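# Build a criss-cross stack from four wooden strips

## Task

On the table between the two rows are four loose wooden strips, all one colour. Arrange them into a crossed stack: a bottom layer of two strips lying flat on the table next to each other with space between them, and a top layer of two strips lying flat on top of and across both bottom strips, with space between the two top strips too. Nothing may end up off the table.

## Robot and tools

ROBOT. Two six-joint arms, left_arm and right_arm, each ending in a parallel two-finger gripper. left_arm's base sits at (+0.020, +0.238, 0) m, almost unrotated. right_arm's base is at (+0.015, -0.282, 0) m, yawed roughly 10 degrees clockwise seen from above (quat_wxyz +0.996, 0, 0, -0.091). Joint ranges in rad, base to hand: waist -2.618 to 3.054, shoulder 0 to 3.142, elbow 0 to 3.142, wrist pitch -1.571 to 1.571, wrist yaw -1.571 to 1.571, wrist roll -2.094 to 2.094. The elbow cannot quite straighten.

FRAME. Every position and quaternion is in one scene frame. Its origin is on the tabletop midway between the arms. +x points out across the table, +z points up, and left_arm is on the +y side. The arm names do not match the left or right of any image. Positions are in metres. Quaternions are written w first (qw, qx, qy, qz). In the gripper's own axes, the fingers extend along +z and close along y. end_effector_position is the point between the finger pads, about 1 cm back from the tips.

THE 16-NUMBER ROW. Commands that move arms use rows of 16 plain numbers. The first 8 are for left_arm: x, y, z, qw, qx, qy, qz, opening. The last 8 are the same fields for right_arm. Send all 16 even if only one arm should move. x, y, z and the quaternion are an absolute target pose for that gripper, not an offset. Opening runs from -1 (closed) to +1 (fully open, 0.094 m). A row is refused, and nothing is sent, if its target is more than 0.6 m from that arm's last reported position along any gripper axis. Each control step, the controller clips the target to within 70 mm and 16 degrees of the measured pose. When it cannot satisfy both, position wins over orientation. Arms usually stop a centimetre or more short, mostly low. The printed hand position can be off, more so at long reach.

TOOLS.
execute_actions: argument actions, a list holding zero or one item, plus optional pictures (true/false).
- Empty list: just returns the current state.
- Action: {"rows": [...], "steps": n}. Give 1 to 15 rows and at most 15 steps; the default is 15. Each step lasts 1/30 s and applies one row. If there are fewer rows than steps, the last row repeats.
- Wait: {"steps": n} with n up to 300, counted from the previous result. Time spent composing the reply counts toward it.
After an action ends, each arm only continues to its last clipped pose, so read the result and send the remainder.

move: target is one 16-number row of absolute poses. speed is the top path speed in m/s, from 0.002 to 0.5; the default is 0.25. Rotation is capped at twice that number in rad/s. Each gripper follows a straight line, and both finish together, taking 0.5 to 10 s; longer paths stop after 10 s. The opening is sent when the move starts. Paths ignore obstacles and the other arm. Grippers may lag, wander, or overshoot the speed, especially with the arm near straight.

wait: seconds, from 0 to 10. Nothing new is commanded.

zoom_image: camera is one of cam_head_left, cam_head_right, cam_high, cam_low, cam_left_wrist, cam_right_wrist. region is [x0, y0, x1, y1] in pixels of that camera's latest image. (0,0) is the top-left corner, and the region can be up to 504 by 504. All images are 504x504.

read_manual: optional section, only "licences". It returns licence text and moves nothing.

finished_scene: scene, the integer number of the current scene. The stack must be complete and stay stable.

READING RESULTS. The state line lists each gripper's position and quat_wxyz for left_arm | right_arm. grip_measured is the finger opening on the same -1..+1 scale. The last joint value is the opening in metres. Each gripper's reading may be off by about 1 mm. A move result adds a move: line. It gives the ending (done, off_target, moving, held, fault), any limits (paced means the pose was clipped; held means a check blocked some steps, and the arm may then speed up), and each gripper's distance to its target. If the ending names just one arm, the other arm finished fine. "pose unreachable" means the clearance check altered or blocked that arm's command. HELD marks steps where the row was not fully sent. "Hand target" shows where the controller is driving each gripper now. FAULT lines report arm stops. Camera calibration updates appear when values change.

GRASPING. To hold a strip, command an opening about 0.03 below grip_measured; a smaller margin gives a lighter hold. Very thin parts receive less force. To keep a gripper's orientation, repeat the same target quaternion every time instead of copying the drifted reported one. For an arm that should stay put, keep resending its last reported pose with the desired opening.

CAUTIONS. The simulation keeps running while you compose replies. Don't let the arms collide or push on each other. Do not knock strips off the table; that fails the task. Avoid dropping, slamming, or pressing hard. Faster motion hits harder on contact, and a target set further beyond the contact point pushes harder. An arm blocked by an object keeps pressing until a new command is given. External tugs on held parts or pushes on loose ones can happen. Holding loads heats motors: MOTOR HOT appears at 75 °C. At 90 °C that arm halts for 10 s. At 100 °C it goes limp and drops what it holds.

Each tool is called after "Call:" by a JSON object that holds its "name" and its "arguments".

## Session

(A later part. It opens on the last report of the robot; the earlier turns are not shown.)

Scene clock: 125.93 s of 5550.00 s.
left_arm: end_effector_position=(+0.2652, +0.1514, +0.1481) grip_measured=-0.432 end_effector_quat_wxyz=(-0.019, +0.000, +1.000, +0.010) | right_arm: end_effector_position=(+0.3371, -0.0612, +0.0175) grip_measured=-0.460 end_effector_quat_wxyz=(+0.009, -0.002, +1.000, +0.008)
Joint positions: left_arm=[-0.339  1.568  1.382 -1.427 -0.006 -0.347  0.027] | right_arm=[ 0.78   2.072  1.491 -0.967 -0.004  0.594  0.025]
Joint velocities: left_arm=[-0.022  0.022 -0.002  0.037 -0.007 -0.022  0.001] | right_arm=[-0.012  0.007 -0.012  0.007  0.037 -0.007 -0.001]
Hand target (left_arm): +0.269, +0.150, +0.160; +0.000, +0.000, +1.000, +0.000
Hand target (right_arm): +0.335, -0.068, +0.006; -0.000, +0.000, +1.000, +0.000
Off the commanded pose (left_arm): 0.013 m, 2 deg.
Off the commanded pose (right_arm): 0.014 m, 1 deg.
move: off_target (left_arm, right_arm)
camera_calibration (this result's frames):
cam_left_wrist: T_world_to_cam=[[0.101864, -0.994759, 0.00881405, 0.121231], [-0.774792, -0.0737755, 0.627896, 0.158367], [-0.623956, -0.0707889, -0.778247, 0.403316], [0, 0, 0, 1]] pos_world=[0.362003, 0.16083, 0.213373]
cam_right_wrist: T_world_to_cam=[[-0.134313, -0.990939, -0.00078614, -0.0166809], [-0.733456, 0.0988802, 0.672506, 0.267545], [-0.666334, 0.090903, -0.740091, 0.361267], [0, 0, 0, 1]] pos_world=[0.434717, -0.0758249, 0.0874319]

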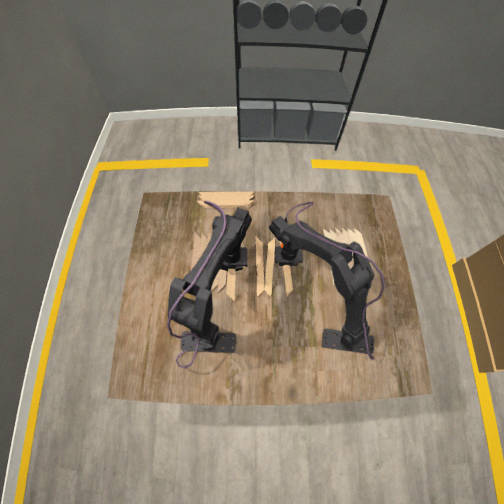

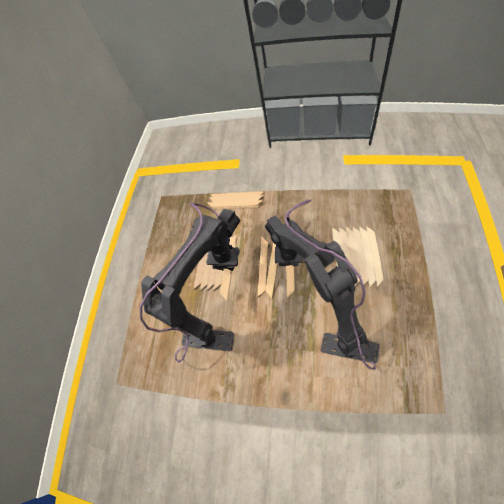

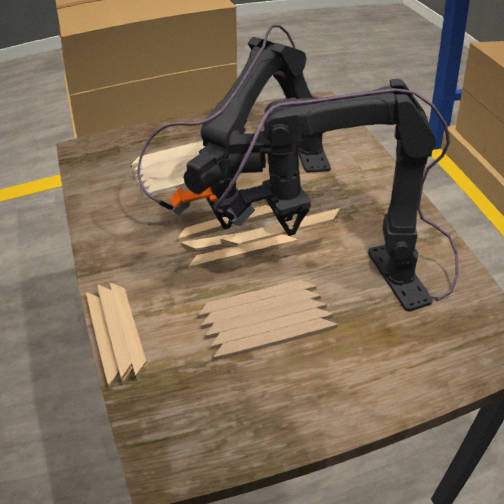

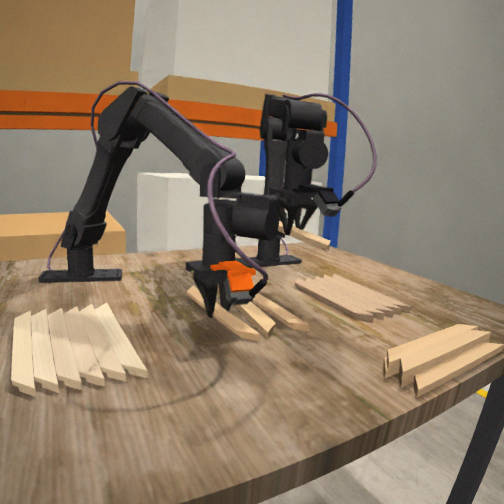

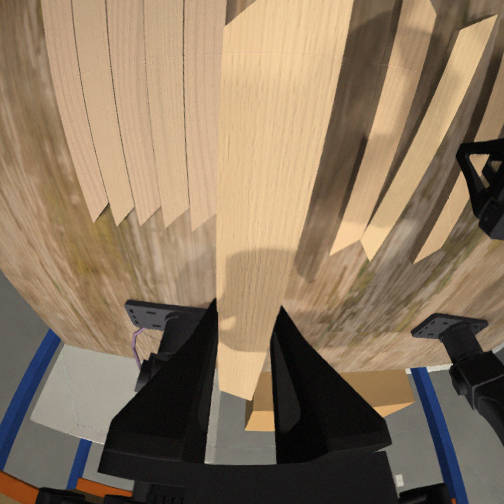

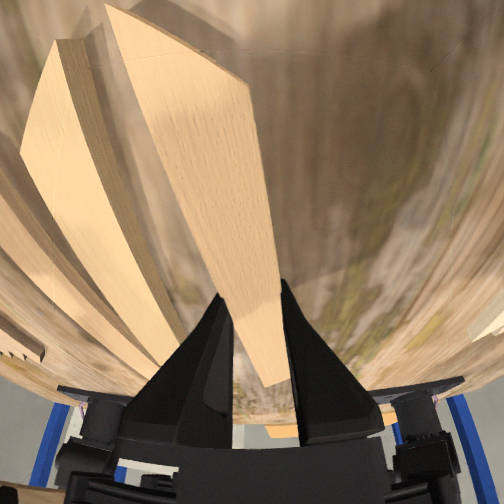

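Call:
{"name": "move", "arguments": {"target": [0.27, 0.15, 0.16, 0, 0, 1, 0, -0.52, 0.335, -0.068, 0.006, 0, 0, 1, 0, -0.1], "speed": 0.03}}

Call:
{"name": "move", "arguments": {"target": [0.27, 0.15, 0.16, 0, 0, 1, 0, -0.52, 0.34, -0.062, 0.10, 0, 0, 1, 0, -0.1], "speed": 0.1}}

Call:
{"name": "move", "arguments": {"target": [0.27, 0.15, 0.16, 0, 0, 1, 0, -0.52, 0.36, 0.0, 0.10, 0, 0.0663, 0.9978, 0, 0.0], "speed": 0.12}}

Scene clock: 135.10 s of 5550.00 s.
left_arm: end_effector_position=(+0.2652, +0.1514, +0.1481) grip_measured=-0.432 end_effector_quat_wxyz=(-0.019, +0.000, +1.000, +0.010) | right_arm: end_effector_position=(+0.3375, -0.0609, +0.0176) grip_measured=-0.102 end_effector_quat_wxyz=(+0.009, -0.002, +1.000, +0.009)
Joint positions: left_arm=[-0.339  1.568  1.382 -1.427 -0.006 -0.347  0.027] | right_arm=[ 0.78   2.072  1.491 -0.964 -0.004  0.594  0.042]
Joint velocities: left_arm=[ 0.002 -0.007  0.002 -0.081  0.007 -0.051 -0.   ] | right_arm=[ 0.002  0.002 -0.002 -0.022 -0.037  0.051  0.001]
Hand target (left_arm): +0.269, +0.150, +0.160; +0.000, +0.000, +1.000, +0.000
Hand target (right_arm): +0.335, -0.068, +0.006; +0.000, +0.000, +1.000, -0.000
Off the commanded pose (left_arm): 0.013 m, 2 deg.
Off the commanded pose (right_arm): 0.014 m, 2 deg.
After step 90, 5.23 s passed at rest.
move: off_target (left_arm, right_arm)
camera_calibration (this result's frames):
cam_left_wrist: T_world_to_cam=[[0.101864, -0.994759, 0.00881405, 0.121231], [-0.774792, -0.0737755, 0.627896, 0.158367], [-0.623956, -0.0707889, -0.778247, 0.403316], [0, 0, 0, 1]] pos_world=[0.362003, 0.16083, 0.213373]
cam_right_wrist: T_world_to_cam=[[-0.13431, -0.990937, -0.00231508, -0.0162748], [-0.734728, 0.098016, 0.671243, 0.268248], [-0.664932, 0.0918558, -0.741234, 0.361167], [0, 0, 0, 1]] pos_world=[0.435055, -0.0755952, 0.0876114]

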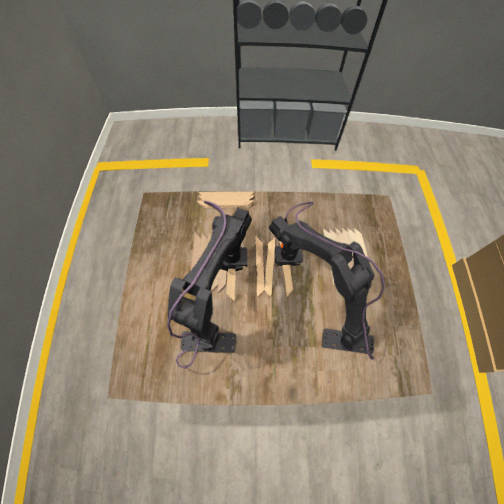

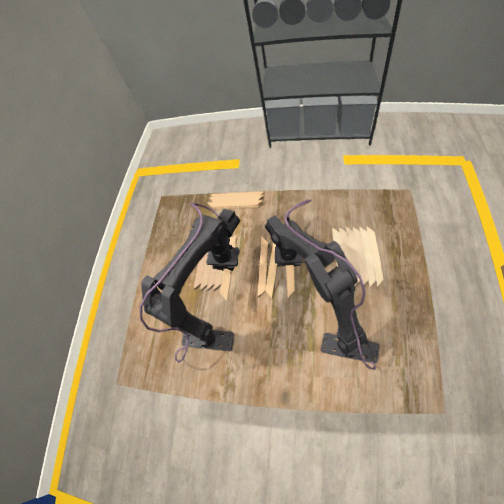

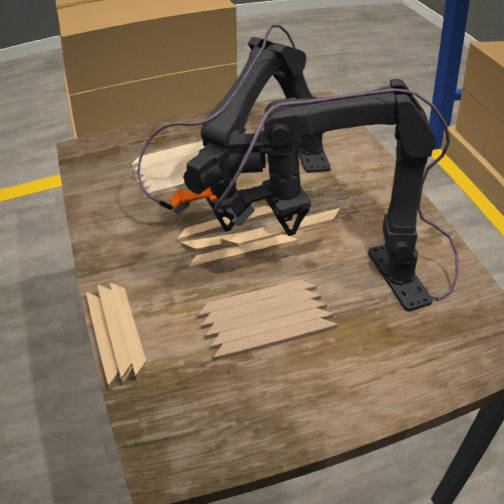

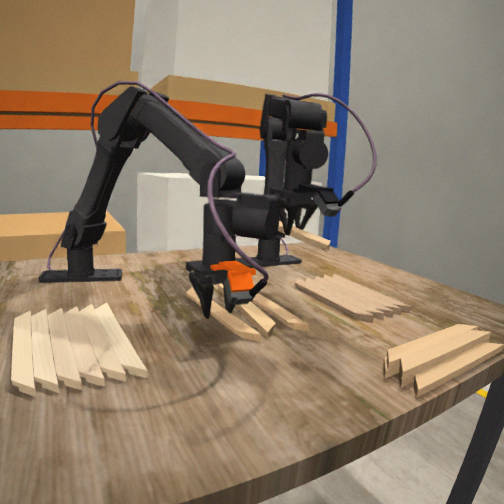

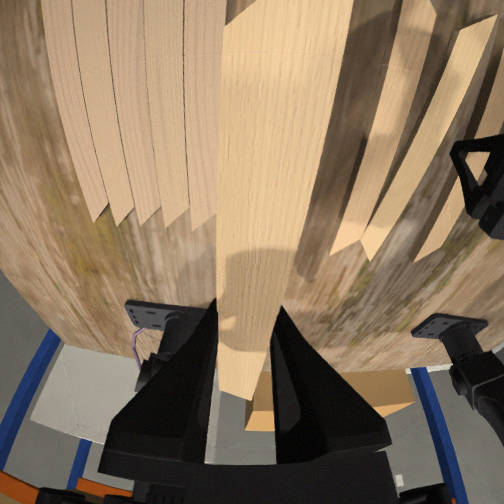

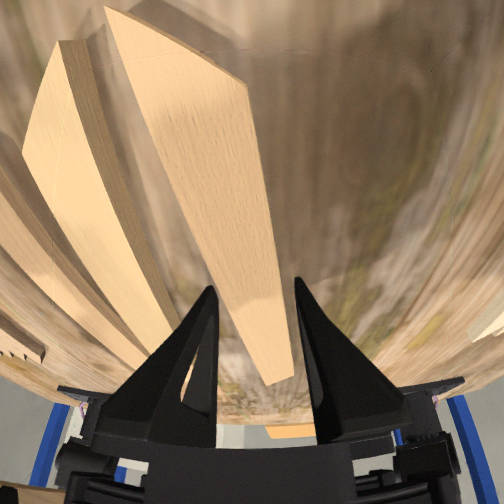

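Scene clock: 136.53 s of 5550.00 s.
left_arm: end_effector_position=(+0.2652, +0.1514, +0.1481) grip_measured=-0.432 end_effector_quat_wxyz=(-0.019, +0.000, +1.000, +0.010) | right_arm: end_effector_position=(+0.3344, -0.0630, +0.0873) grip_measured=-0.102 end_effector_quat_wxyz=(-0.012, -0.002, +1.000, -0.006)
Joint positions: left_arm=[-0.339  1.568  1.382 -1.427 -0.006 -0.347  0.027] | right_arm=[ 0.78   2.052  1.744 -1.289 -0.004  0.594  0.042]
Joint velocities: left_arm=[-0.002 -0.007 -0.002 -0.051 -0.051 -0.022 -0.   ] | right_arm=[-0.012  0.002 -0.007  0.022 -0.095  0.051  0.002]
Hand target (left_arm): +0.269, +0.150, +0.160; +0.000, +0.000, +1.000, +0.000
Hand target (right_arm): +0.339, -0.063, +0.100; +0.000, +0.000, +1.000, -0.000
Off the commanded pose (left_arm): 0.013 m, 2 deg.
Off the commanded pose (right_arm): 0.014 m, 2 deg.
move: off_target (left_arm, right_arm)
camera_calibration (this result's frames):
cam_left_wrist: T_world_to_cam=[[0.101864, -0.994759, 0.00881405, 0.121231], [-0.774792, -0.0737755, 0.627896, 0.158367], [-0.623956, -0.0707889, -0.778247, 0.403316], [0, 0, 0, 1]] pos_world=[0.362003, 0.16083, 0.213373]
cam_right_wrist: T_world_to_cam=[[-0.133656, -0.990492, 0.0325828, -0.0218866], [-0.705101, 0.118146, 0.699196, 0.20829], [-0.696397, 0.0704775, -0.714188, 0.417748], [0, 0, 0, 1]] pos_world=[0.434859, -0.0757289, 0.153428]

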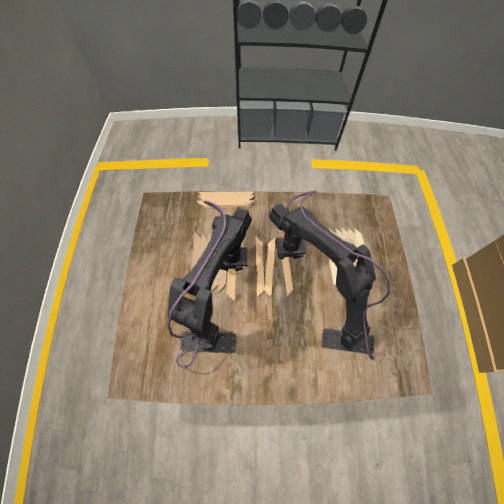

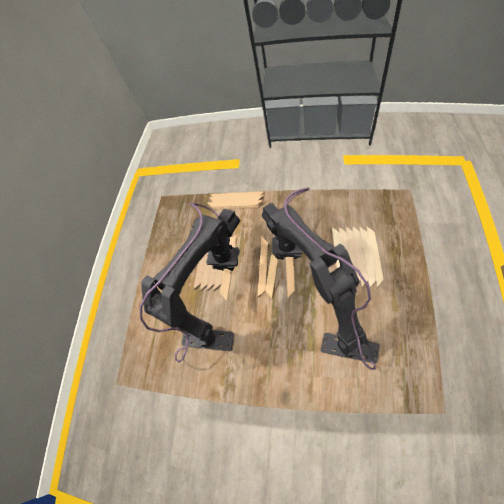

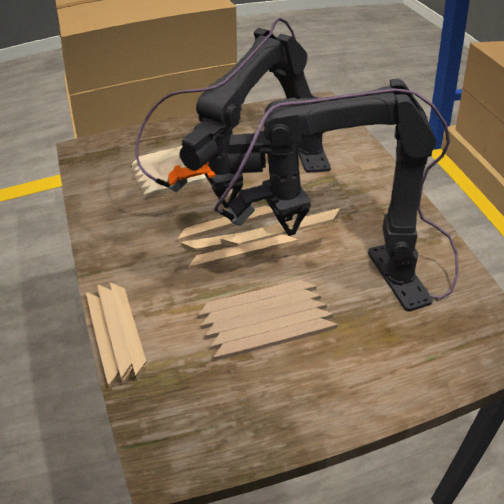

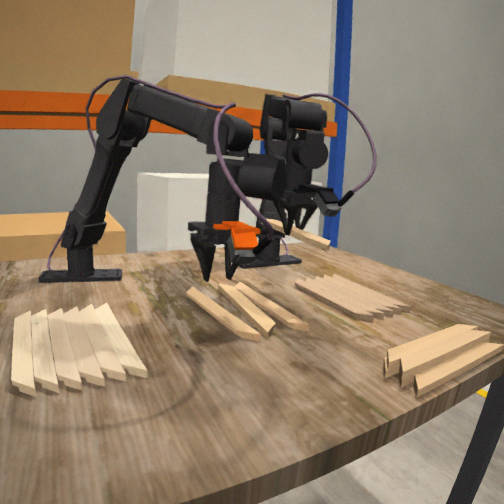

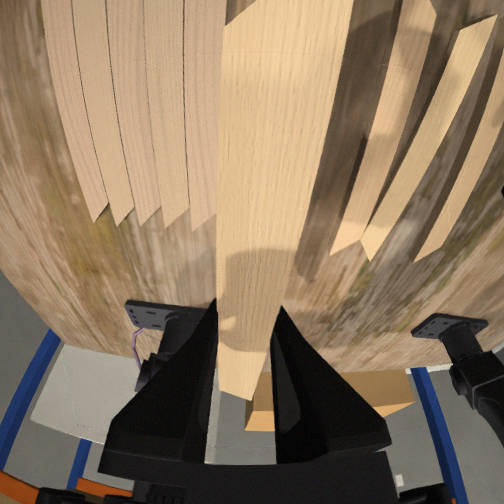

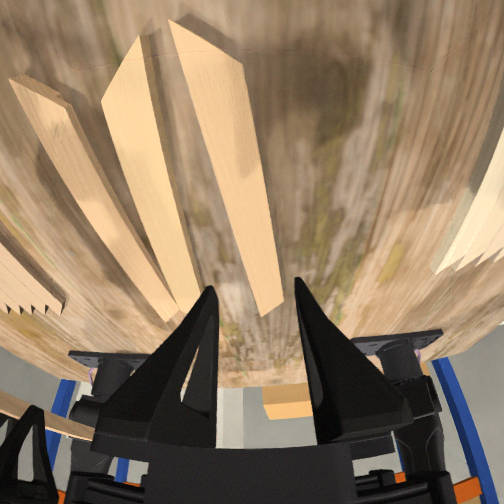

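Scene clock: 137.77 s of 5550.00 s.
left_arm: end_effector_position=(+0.2652, +0.1514, +0.1481) grip_measured=-0.432 end_effector_quat_wxyz=(-0.019, +0.000, +1.000, +0.010) | right_arm: end_effector_position=(+0.3603, -0.0031, +0.1005) grip_measured=-0.001 end_effector_quat_wxyz=(+0.001, +0.065, +0.998, +0.004)
Joint positions: left_arm=[-0.339  1.568  1.382 -1.427 -0.006 -0.347  0.027] | right_arm=[ 0.859  2.278  2.156 -1.441 -0.004  0.806  0.047]
Joint velocities: left_arm=[-0.002  0.017 -0.012 -0.007  0.007 -0.037 -0.   ] | right_arm=[-0.002  0.007  0.012 -0.022 -0.007  0.022 -0.   ]
Hand target (left_arm): +0.269, +0.150, +0.160; +0.000, +0.000, +1.000, +0.000
Hand target (right_arm): +0.361, -0.001, +0.100; +0.000, +0.066, +0.998, +0.001
Off the commanded pose (left_arm): 0.013 m, 2 deg.
Off the commanded pose (right_arm): 0.003 m, 1 deg.
move: off_target (left_arm)
camera_calibration (this result's frames):
cam_left_wrist: T_world_to_cam=[[0.101864, -0.994759, 0.00881405, 0.121231], [-0.774792, -0.0737755, 0.627896, 0.158367], [-0.623956, -0.0707889, -0.778247, 0.403316], [0, 0, 0, 1]] pos_world=[0.362003, 0.16083, 0.213373]
cam_right_wrist: T_world_to_cam=[[-0.264942, -0.964217, 0.00953731, 0.0902123], [-0.70294, 0.199902, 0.682579, 0.211385], [-0.660061, 0.17414, -0.73075, 0.429932], [0, 0, 0, 1]] pos_world=[0.456274, -0.0301404, 0.169025]

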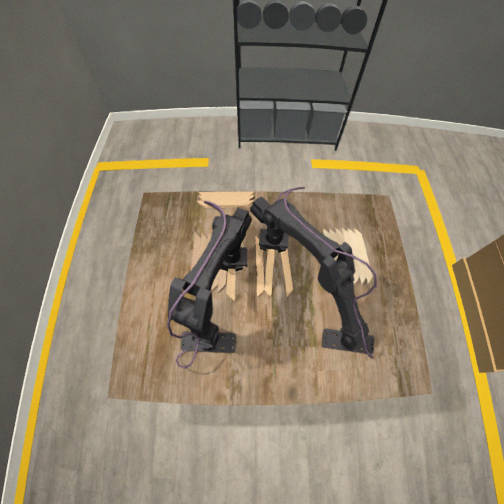

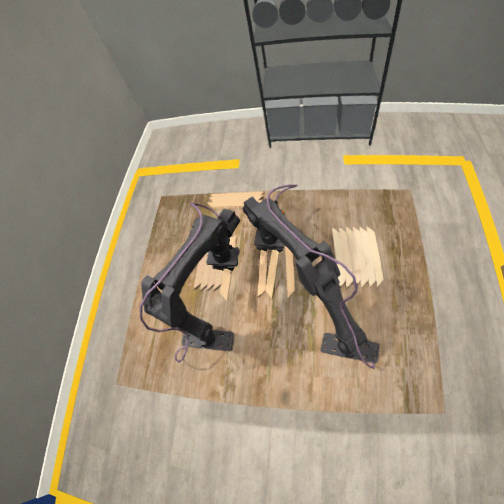

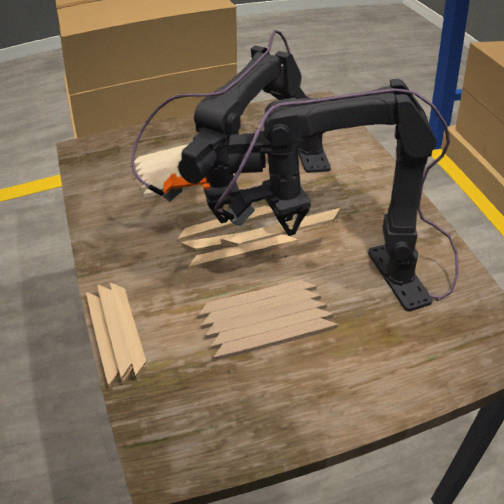

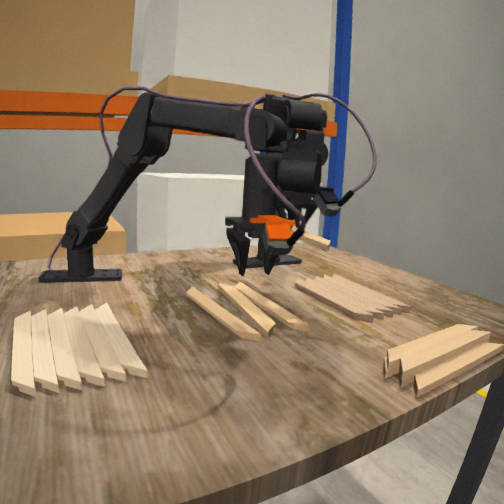

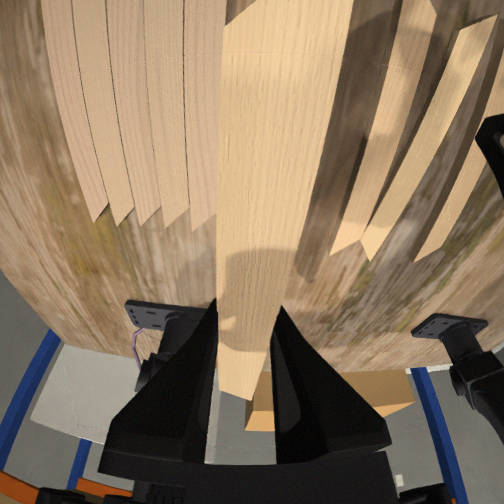

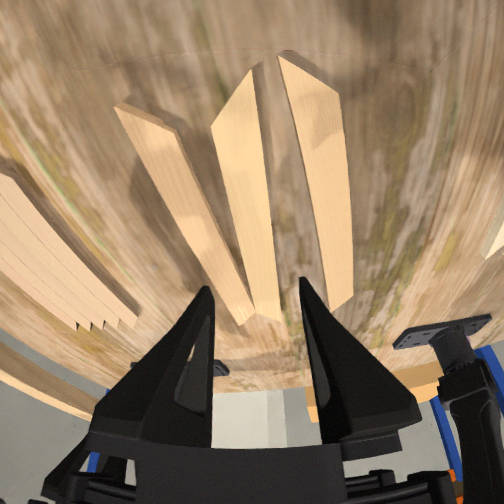

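Call:
{"name": "move", "arguments": {"target": [0.27, 0.19, 0.17, 0, 0, 1, 0, -0.52, 0.355, -0.007, 0.04, 0, 0.0663, 0.9978, 0, 0.0], "speed": 0.07}}

Scene clock: 148.47 s of 5550.00 s.
left_arm: end_effector_position=(+0.2646, +0.1900, +0.1545) grip_measured=-0.432 end_effector_quat_wxyz=(-0.027, +0.000, +1.000, +0.008) | right_arm: end_effector_position=(+0.3575, -0.0054, +0.0393) grip_measured=-0.001 end_effector_quat_wxyz=(-0.004, +0.066, +0.998, -0.000)
Joint positions: left_arm=[-0.193  1.543  1.382 -1.467 -0.006 -0.201  0.027] | right_arm=[ 0.859  2.278  1.912 -1.211 -0.004  0.807  0.047]
Joint velocities: left_arm=[-0.002 -0.007  0.007 -0.007 -0.037  0.007 -0.001] | right_arm=[-0.012 -0.002 -0.022  0.037 -0.051 -0.007  0.   ]
Hand target (left_arm): +0.269, +0.191, +0.170; +0.001, -0.000, +1.000, +0.003
Hand target (right_arm): +0.356, -0.006, +0.040; -0.000, +0.066, +0.998, -0.000
Off the commanded pose (left_arm): 0.016 m, 3 deg.
Off the commanded pose (right_arm): 0.003 m, 0 deg.
After step 90, 6.33 s passed at rest.
move: off_target (left_arm)
camera_calibration (this result's frames):
cam_left_wrist: T_world_to_cam=[[0.101815, -0.994756, 0.00972051, 0.159556], [-0.764019, -0.0719329, 0.641171, 0.151501], [-0.63711, -0.0727072, -0.767336, 0.412857], [0, 0, 0, 1]] pos_world=[0.36254, 0.199635, 0.218111]
cam_right_wrist: T_world_to_cam=[[-0.265516, -0.963885, 0.0206629, 0.0876034], [-0.695439, 0.206324, 0.688328, 0.248763], [-0.667732, 0.168392, -0.725105, 0.386187], [0, 0, 0, 1]] pos_world=[0.454129, -0.0319172, 0.106985]

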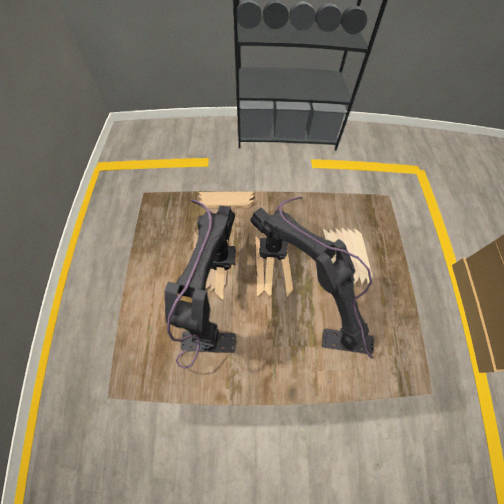

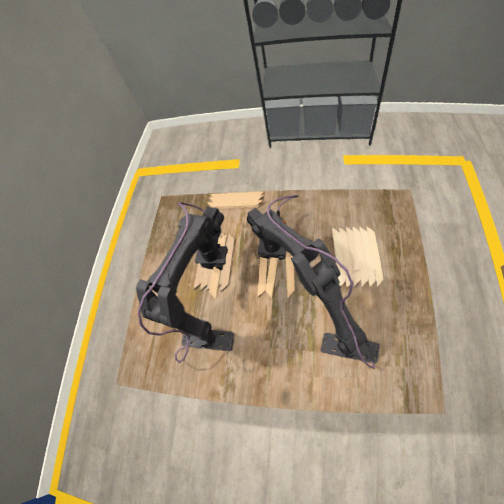

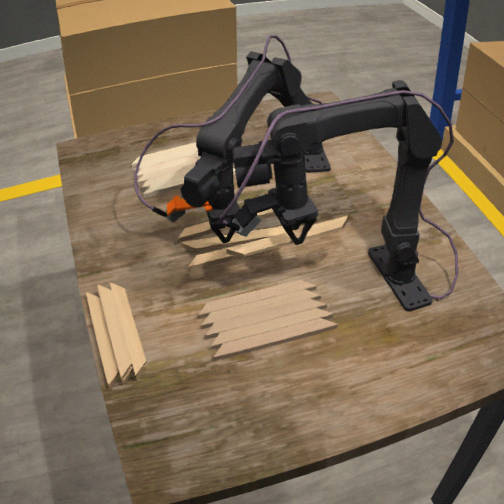

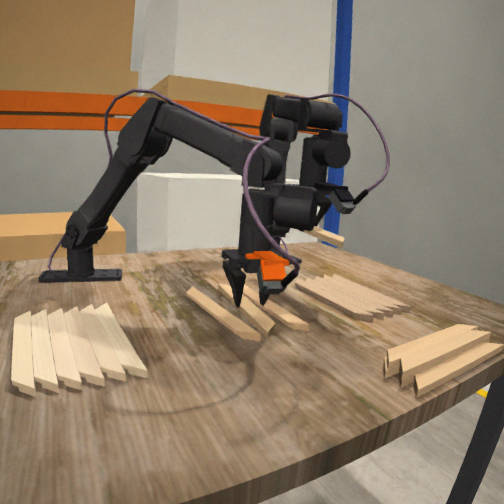

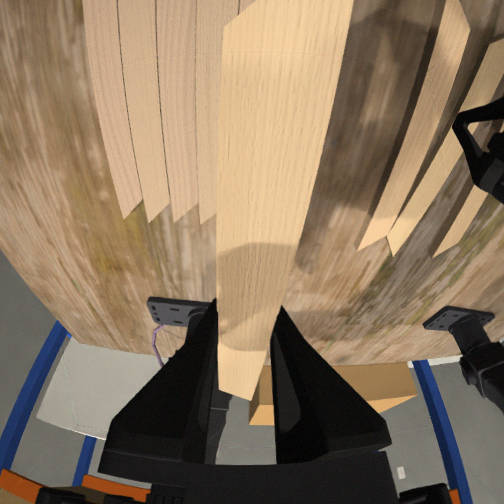

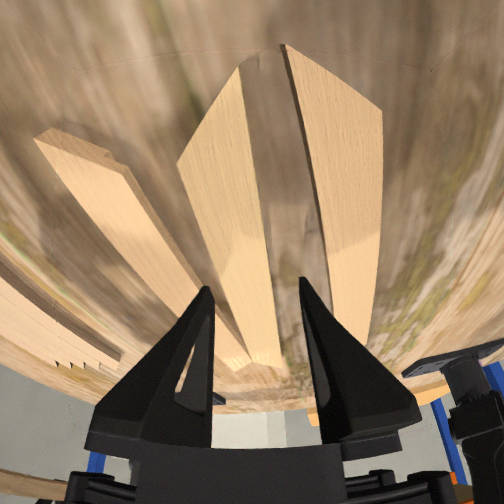

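Call:
{"name": "move", "arguments": {"target": [0.27, 0.19, 0.17, 0, 0, 1, 0, -0.52, 0.353, -0.008, 0.006, 0, 0.0663, 0.9978, 0, 0.0], "speed": 0.04}}

Scene clock: 155.83 s of 5550.00 s.
left_arm: end_effector_position=(+0.2642, +0.1901, +0.1545) grip_measured=-0.432 end_effector_quat_wxyz=(-0.028, +0.001, +1.000, +0.009) | right_arm: end_effector_position=(+0.3567, -0.0060, +0.0173) grip_measured=-0.001 end_effector_quat_wxyz=(+0.001, +0.066, +0.998, +0.004)
Joint positions: left_arm=[-0.193  1.543  1.382 -1.468 -0.006 -0.199  0.027] | right_arm=[ 0.859  2.275  1.819 -1.107 -0.004  0.807  0.047]
Joint velocities: left_arm=[ 0.007  0.002  0.017  0.007 -0.066 -0.051 -0.001] | right_arm=[-0.012  0.007 -0.002 -0.095 -0.066 -0.037  0.   ]
Hand target (left_arm): +0.269, +0.190, +0.170; +0.000, -0.000, +1.000, +0.001
Hand target (right_arm): +0.353, -0.008, +0.006; -0.001, +0.066, +0.998, -0.000
Off the commanded pose (left_arm): 0.017 m, 3 deg.
Off the commanded pose (right_arm): 0.012 m, 1 deg.
After step 90, 3.30 s passed at rest.
move: off_target (left_arm, right_arm)
camera_calibration (this result's frames):
cam_left_wrist: T_world_to_cam=[[0.0999347, -0.99495, 0.00936646, 0.160258], [-0.763175, -0.0706079, 0.642323, 0.150556], [-0.638418, -0.0713386, -0.766377, 0.41258], [0, 0, 0, 1]] pos_world=[0.362284, 0.199512, 0.217985]
cam_right_wrist: T_world_to_cam=[[-0.266046, -0.963913, 0.00953632, 0.0876452], [-0.702705, 0.200704, 0.682586, 0.2661], [-0.659868, 0.174898, -0.730743, 0.367221], [0, 0, 0, 1]] pos_world=[0.452625, -0.0331512, 0.0858723]

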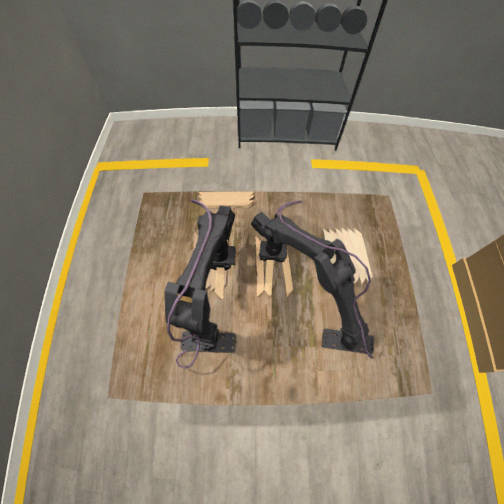

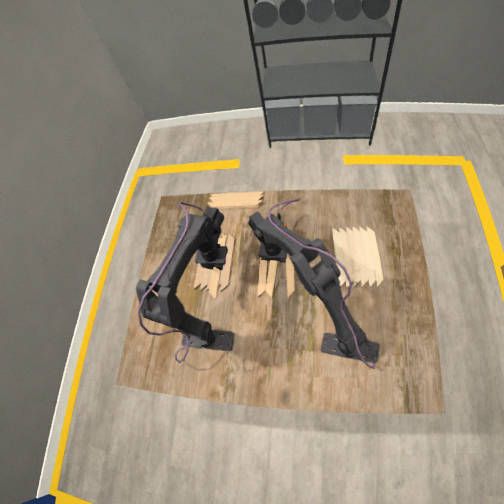

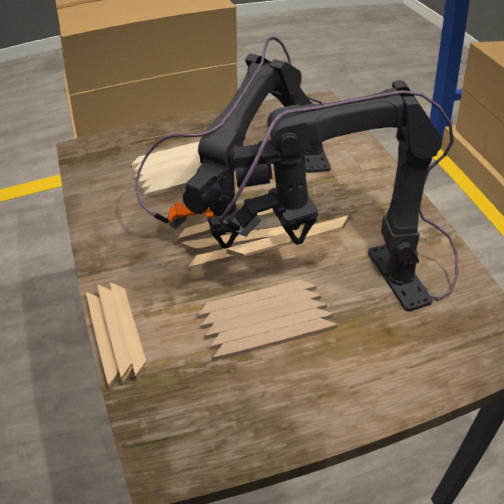

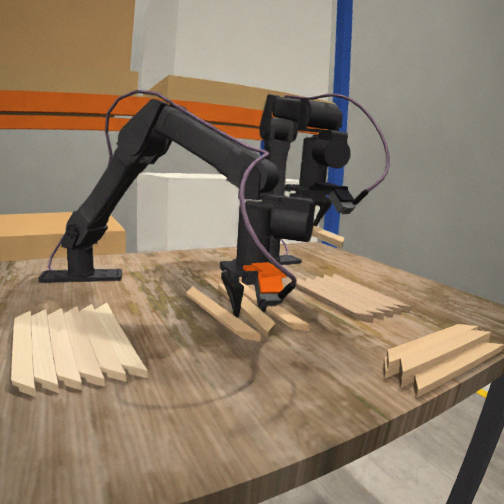

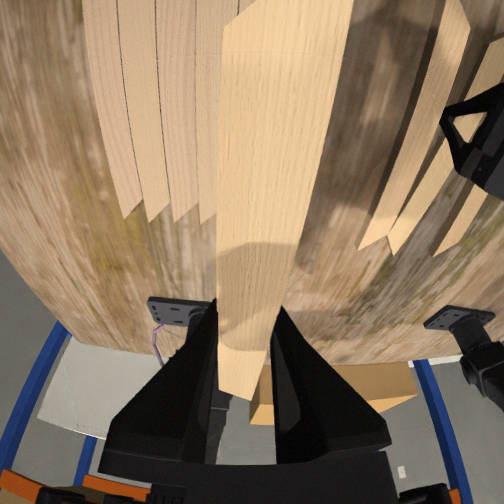

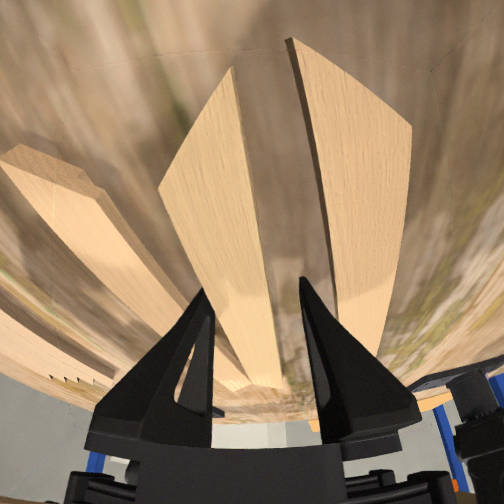

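Call:
{"name": "move", "arguments": {"target": [0.27, 0.19, 0.17, 0, 0, 1, 0, -0.52, 0.353, -0.008, 0.006, 0, 0.0663, 0.9978, 0, -0.52], "speed": 0.04}}

Scene clock: 158.90 s of 5550.00 s.
left_arm: end_effector_position=(+0.2642, +0.1901, +0.1545) grip_measured=-0.432 end_effector_quat_wxyz=(-0.028, +0.002, +1.000, +0.009) | right_arm: end_effector_position=(+0.3570, -0.0051, +0.0174) grip_measured=-0.438 end_effector_quat_wxyz=(+0.002, +0.066, +0.998, +0.006)
Joint positions: left_arm=[-0.193  1.543  1.382 -1.468 -0.006 -0.199  0.027] | right_arm=[ 0.859  2.275  1.819 -1.104 -0.007  0.807  0.026]
Joint velocities: left_arm=[-0.007 -0.002 -0.007 -0.022  0.007 -0.022  0.   ] | right_arm=[ 0.007 -0.007  0.007 -0.022 -0.007  0.095  0.001]
Hand target (left_arm): +0.269, +0.190, +0.170; +0.000, +0.000, +1.000, +0.001
Hand target (right_arm): +0.353, -0.008, +0.006; -0.000, +0.066, +0.998, -0.000
Off the commanded pose (left_arm): 0.017 m, 3 deg.
Off the commanded pose (right_arm): 0.012 m, 1 deg.
move: off_target (left_arm, right_arm)
camera_calibration (this result's frames):
cam_left_wrist: T_world_to_cam=[[0.0995559, -0.994988, 0.00938701, 0.160362], [-0.763197, -0.0703036, 0.64233, 0.150503], [-0.63845, -0.0711118, -0.766371, 0.412545], [0, 0, 0, 1]] pos_world=[0.362288, 0.199476, 0.217984]
cam_right_wrist: T_world_to_cam=[[-0.266029, -0.963951, 0.00518973, 0.0886224], [-0.703398, 0.197798, 0.68272, 0.266324], [-0.659135, 0.177973, -0.730662, 0.367083], [0, 0, 0, 1]] pos_world=[0.452865, -0.0325815, 0.0859287]

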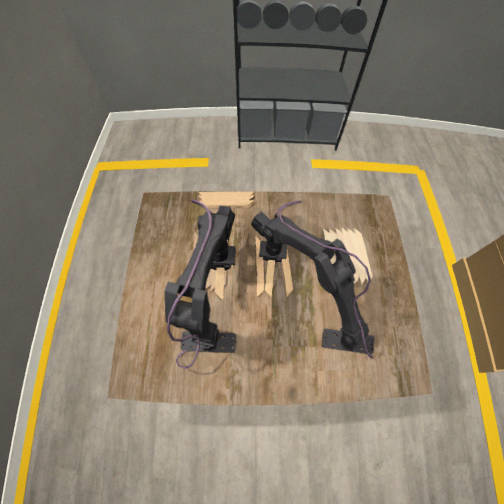

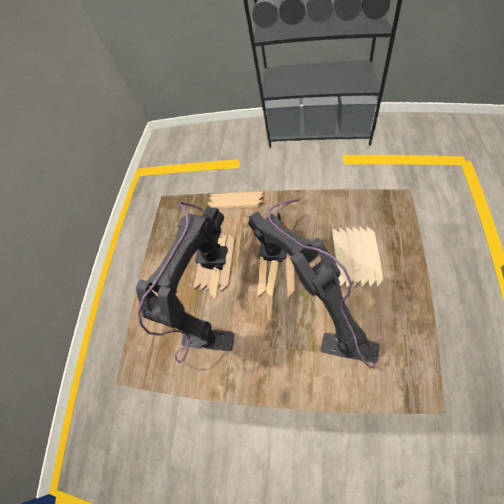

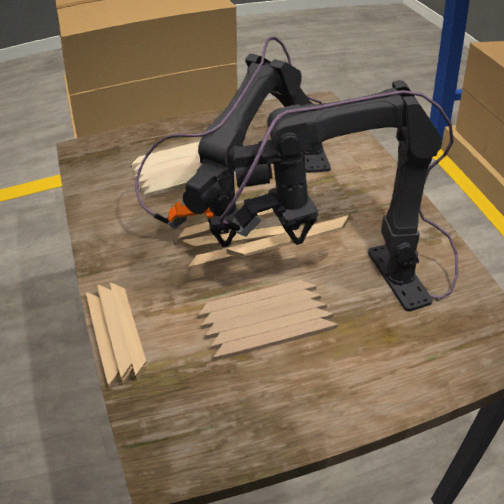

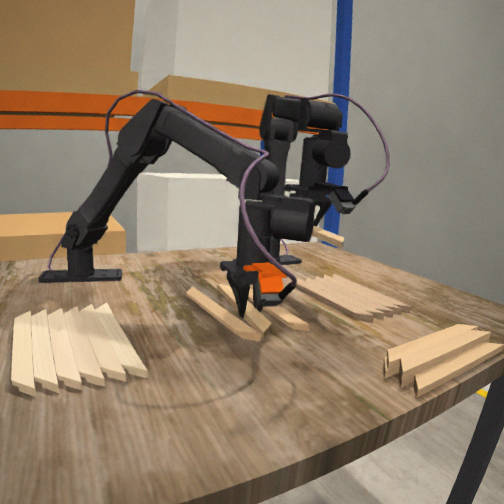

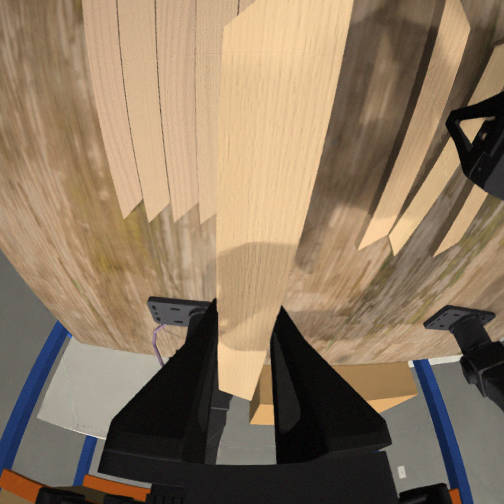

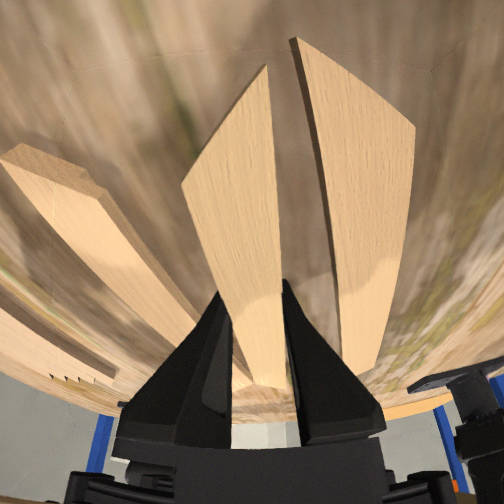

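Call:
{"name": "move", "arguments": {"target": [0.27, 0.19, 0.17, 0, 0, 1, 0, -0.52, 0.353, -0.008, 0.10, 0, 0.0663, 0.9978, 0, -0.52], "speed": 0.08}}

Call:
{"name": "move", "arguments": {"target": [0.27, 0.19, 0.17, 0, 0, 1, 0, -0.52, 0.272, 0.012, 0.10, 0, -0.7071, 0.7071, 0, -0.52], "speed": 0.2}}

Scene clock: 174.00 s of 5550.00 s.
left_arm: end_effector_position=(+0.2642, +0.1901, +0.1545) grip_measured=-0.432 end_effector_quat_wxyz=(-0.028, +0.002, +1.000, +0.009) | right_arm: end_effector_position=(+0.3498, -0.0110, +0.0846) grip_measured=-0.438 end_effector_quat_wxyz=(-0.013, +0.066, +0.998, -0.007)
Joint positions: left_arm=[-0.193  1.543  1.382 -1.468 -0.006 -0.199  0.027] | right_arm=[ 0.859  2.25   2.045 -1.395 -0.007  0.807  0.026]
Joint velocities: left_arm=[-0.012 -0.012 -0.002  0.007 -0.081 -0.037  0.   ] | right_arm=[-0.012  0.007 -0.007 -0.051  0.081 -0.007 -0.   ]
Hand target (left_arm): +0.269, +0.190, +0.170; +0.000, +0.000, +1.000, +0.001
Hand target (right_arm): +0.352, -0.009, +0.100; +0.000, +0.066, +0.998, +0.000
Off the commanded pose (left_arm): 0.017 m, 3 deg.
Off the commanded pose (right_arm): 0.016 m, 2 deg.
After step 90, 10.50 s passed at rest.
move: off_target (left_arm, right_arm)
camera_calibration (this result's frames):
cam_left_wrist: T_world_to_cam=[[0.0995559, -0.994988, 0.00938701, 0.160362], [-0.763197, -0.0703036, 0.64233, 0.150503], [-0.63845, -0.0711118, -0.766371, 0.412545], [0, 0, 0, 1]] pos_world=[0.362288, 0.199476, 0.217984]
cam_right_wrist: T_world_to_cam=[[-0.265371, -0.963423, 0.0373327, 0.0777964], [-0.68201, 0.214945, 0.699044, 0.207802], [-0.681499, 0.160045, -0.714104, 0.418682], [0, 0, 0, 1]] pos_world=[0.447699, -0.0367228, 0.150815]

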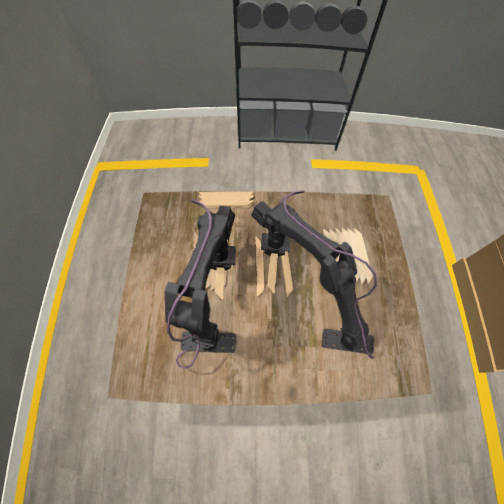

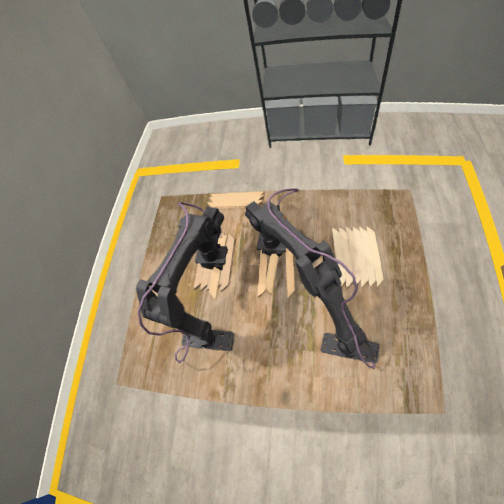

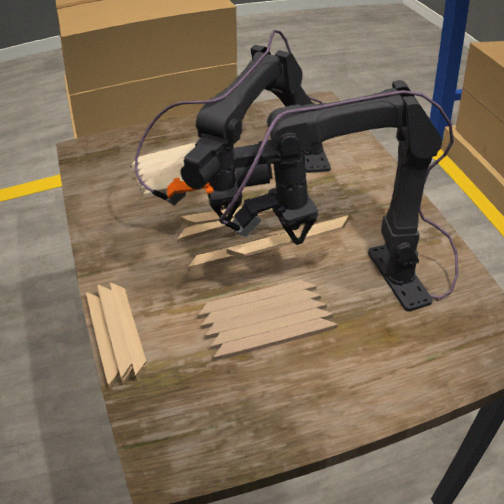

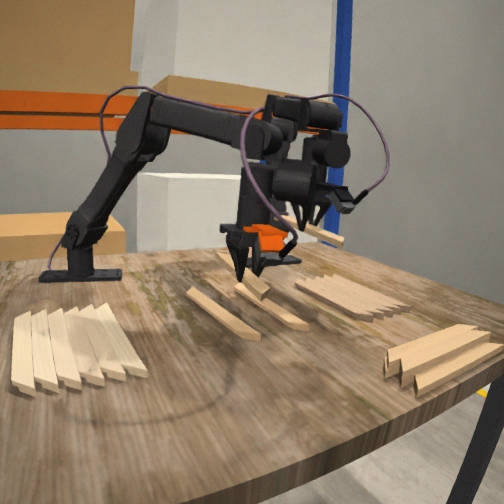

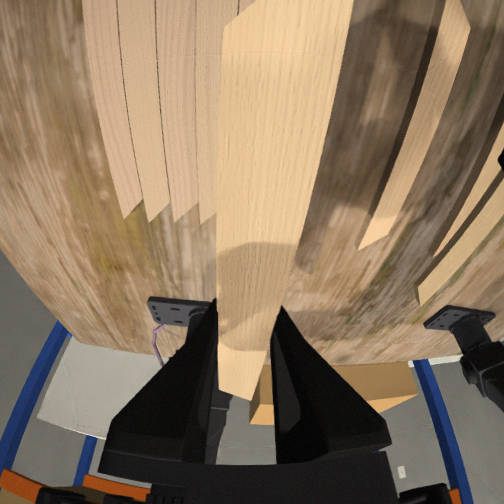

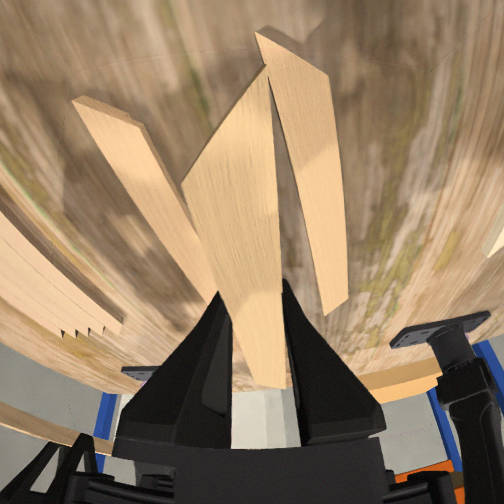

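Scene clock: 178.77 s of 5550.00 s.
left_arm: end_effector_position=(+0.2642, +0.1901, +0.1545) grip_measured=-0.432 end_effector_quat_wxyz=(-0.028, +0.002, +1.000, +0.009) | right_arm: end_effector_position=(+0.2756, +0.0136, +0.0968) grip_measured=-0.437 end_effector_quat_wxyz=(+0.007, +0.701, -0.713, -0.003)
Joint positions: left_arm=[-0.193  1.543  1.382 -1.468 -0.006 -0.199  0.027] | right_arm=[ 1.026  2.065  1.802 -1.321 -0.007 -0.711  0.026]
Joint velocities: left_arm=[-0.017  0.017  0.002 -0.007  0.066 -0.037  0.   ] | right_arm=[-0.017  0.002 -0.002 -0.081 -0.007 -0.037 -0.001]
Hand target (left_arm): +0.269, +0.190, +0.170; +0.000, +0.000, +1.000, +0.001
Hand target (right_arm): +0.272, +0.013, +0.100; +0.000, +0.707, -0.707, -0.001
Off the commanded pose (left_arm): 0.017 m, 3 deg.
Off the commanded pose (right_arm): 0.005 m, 1 deg.
move: off_target (left_arm)
camera_calibration (this result's frames):
cam_left_wrist: T_world_to_cam=[[0.0995559, -0.994988, 0.00938701, 0.160362], [-0.763197, -0.0703036, 0.64233, 0.150503], [-0.63845, -0.0711118, -0.766371, 0.412545], [0, 0, 0, 1]] pos_world=[0.362288, 0.199476, 0.217984]
cam_right_wrist: T_world_to_cam=[[0.988044, -0.154079, 0.00533729, -0.27202], [-0.115331, -0.715711, 0.688808, 0.000912459], [-0.102311, -0.681188, -0.724925, 0.22573], [0, 0, 0, 1]] pos_world=[0.291968, 0.112505, 0.164461]

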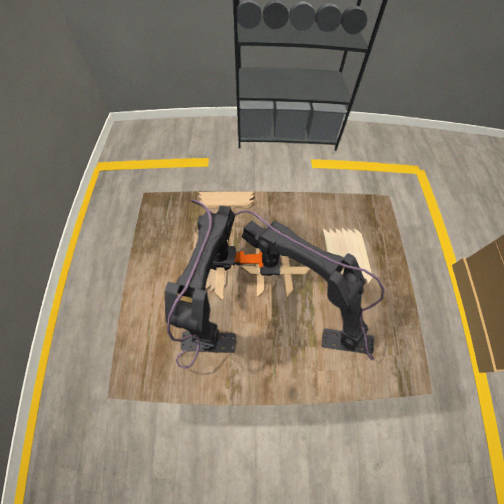

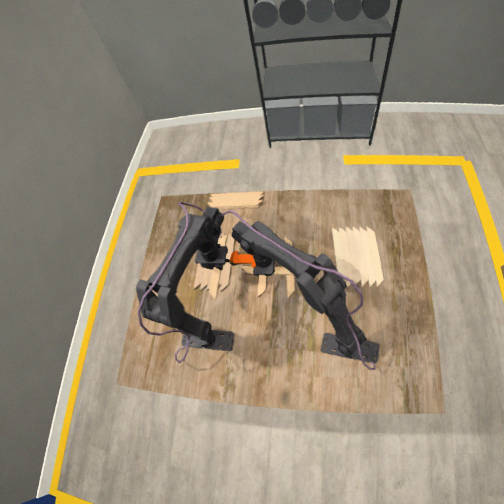

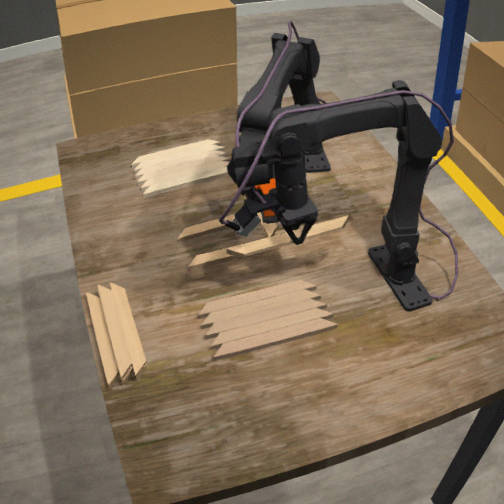

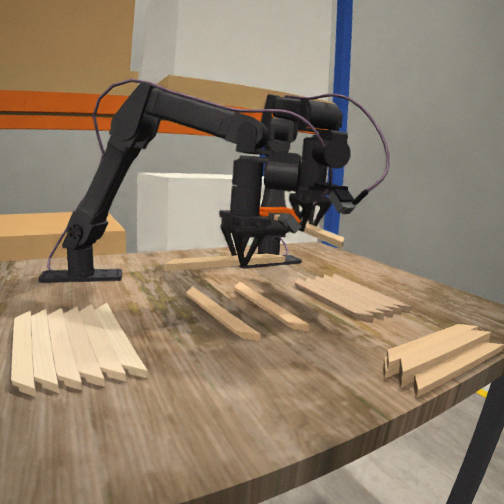

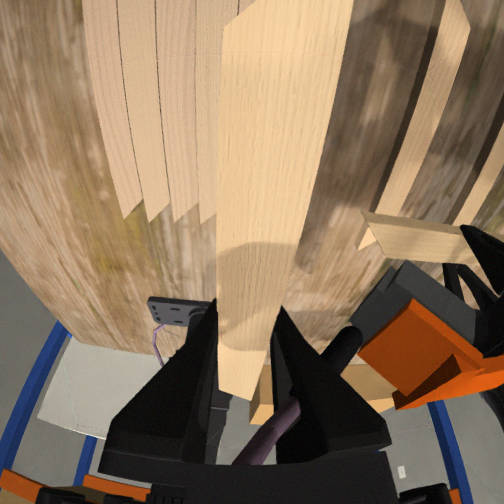

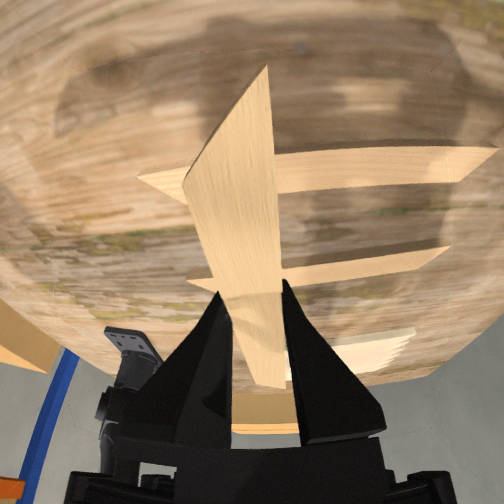

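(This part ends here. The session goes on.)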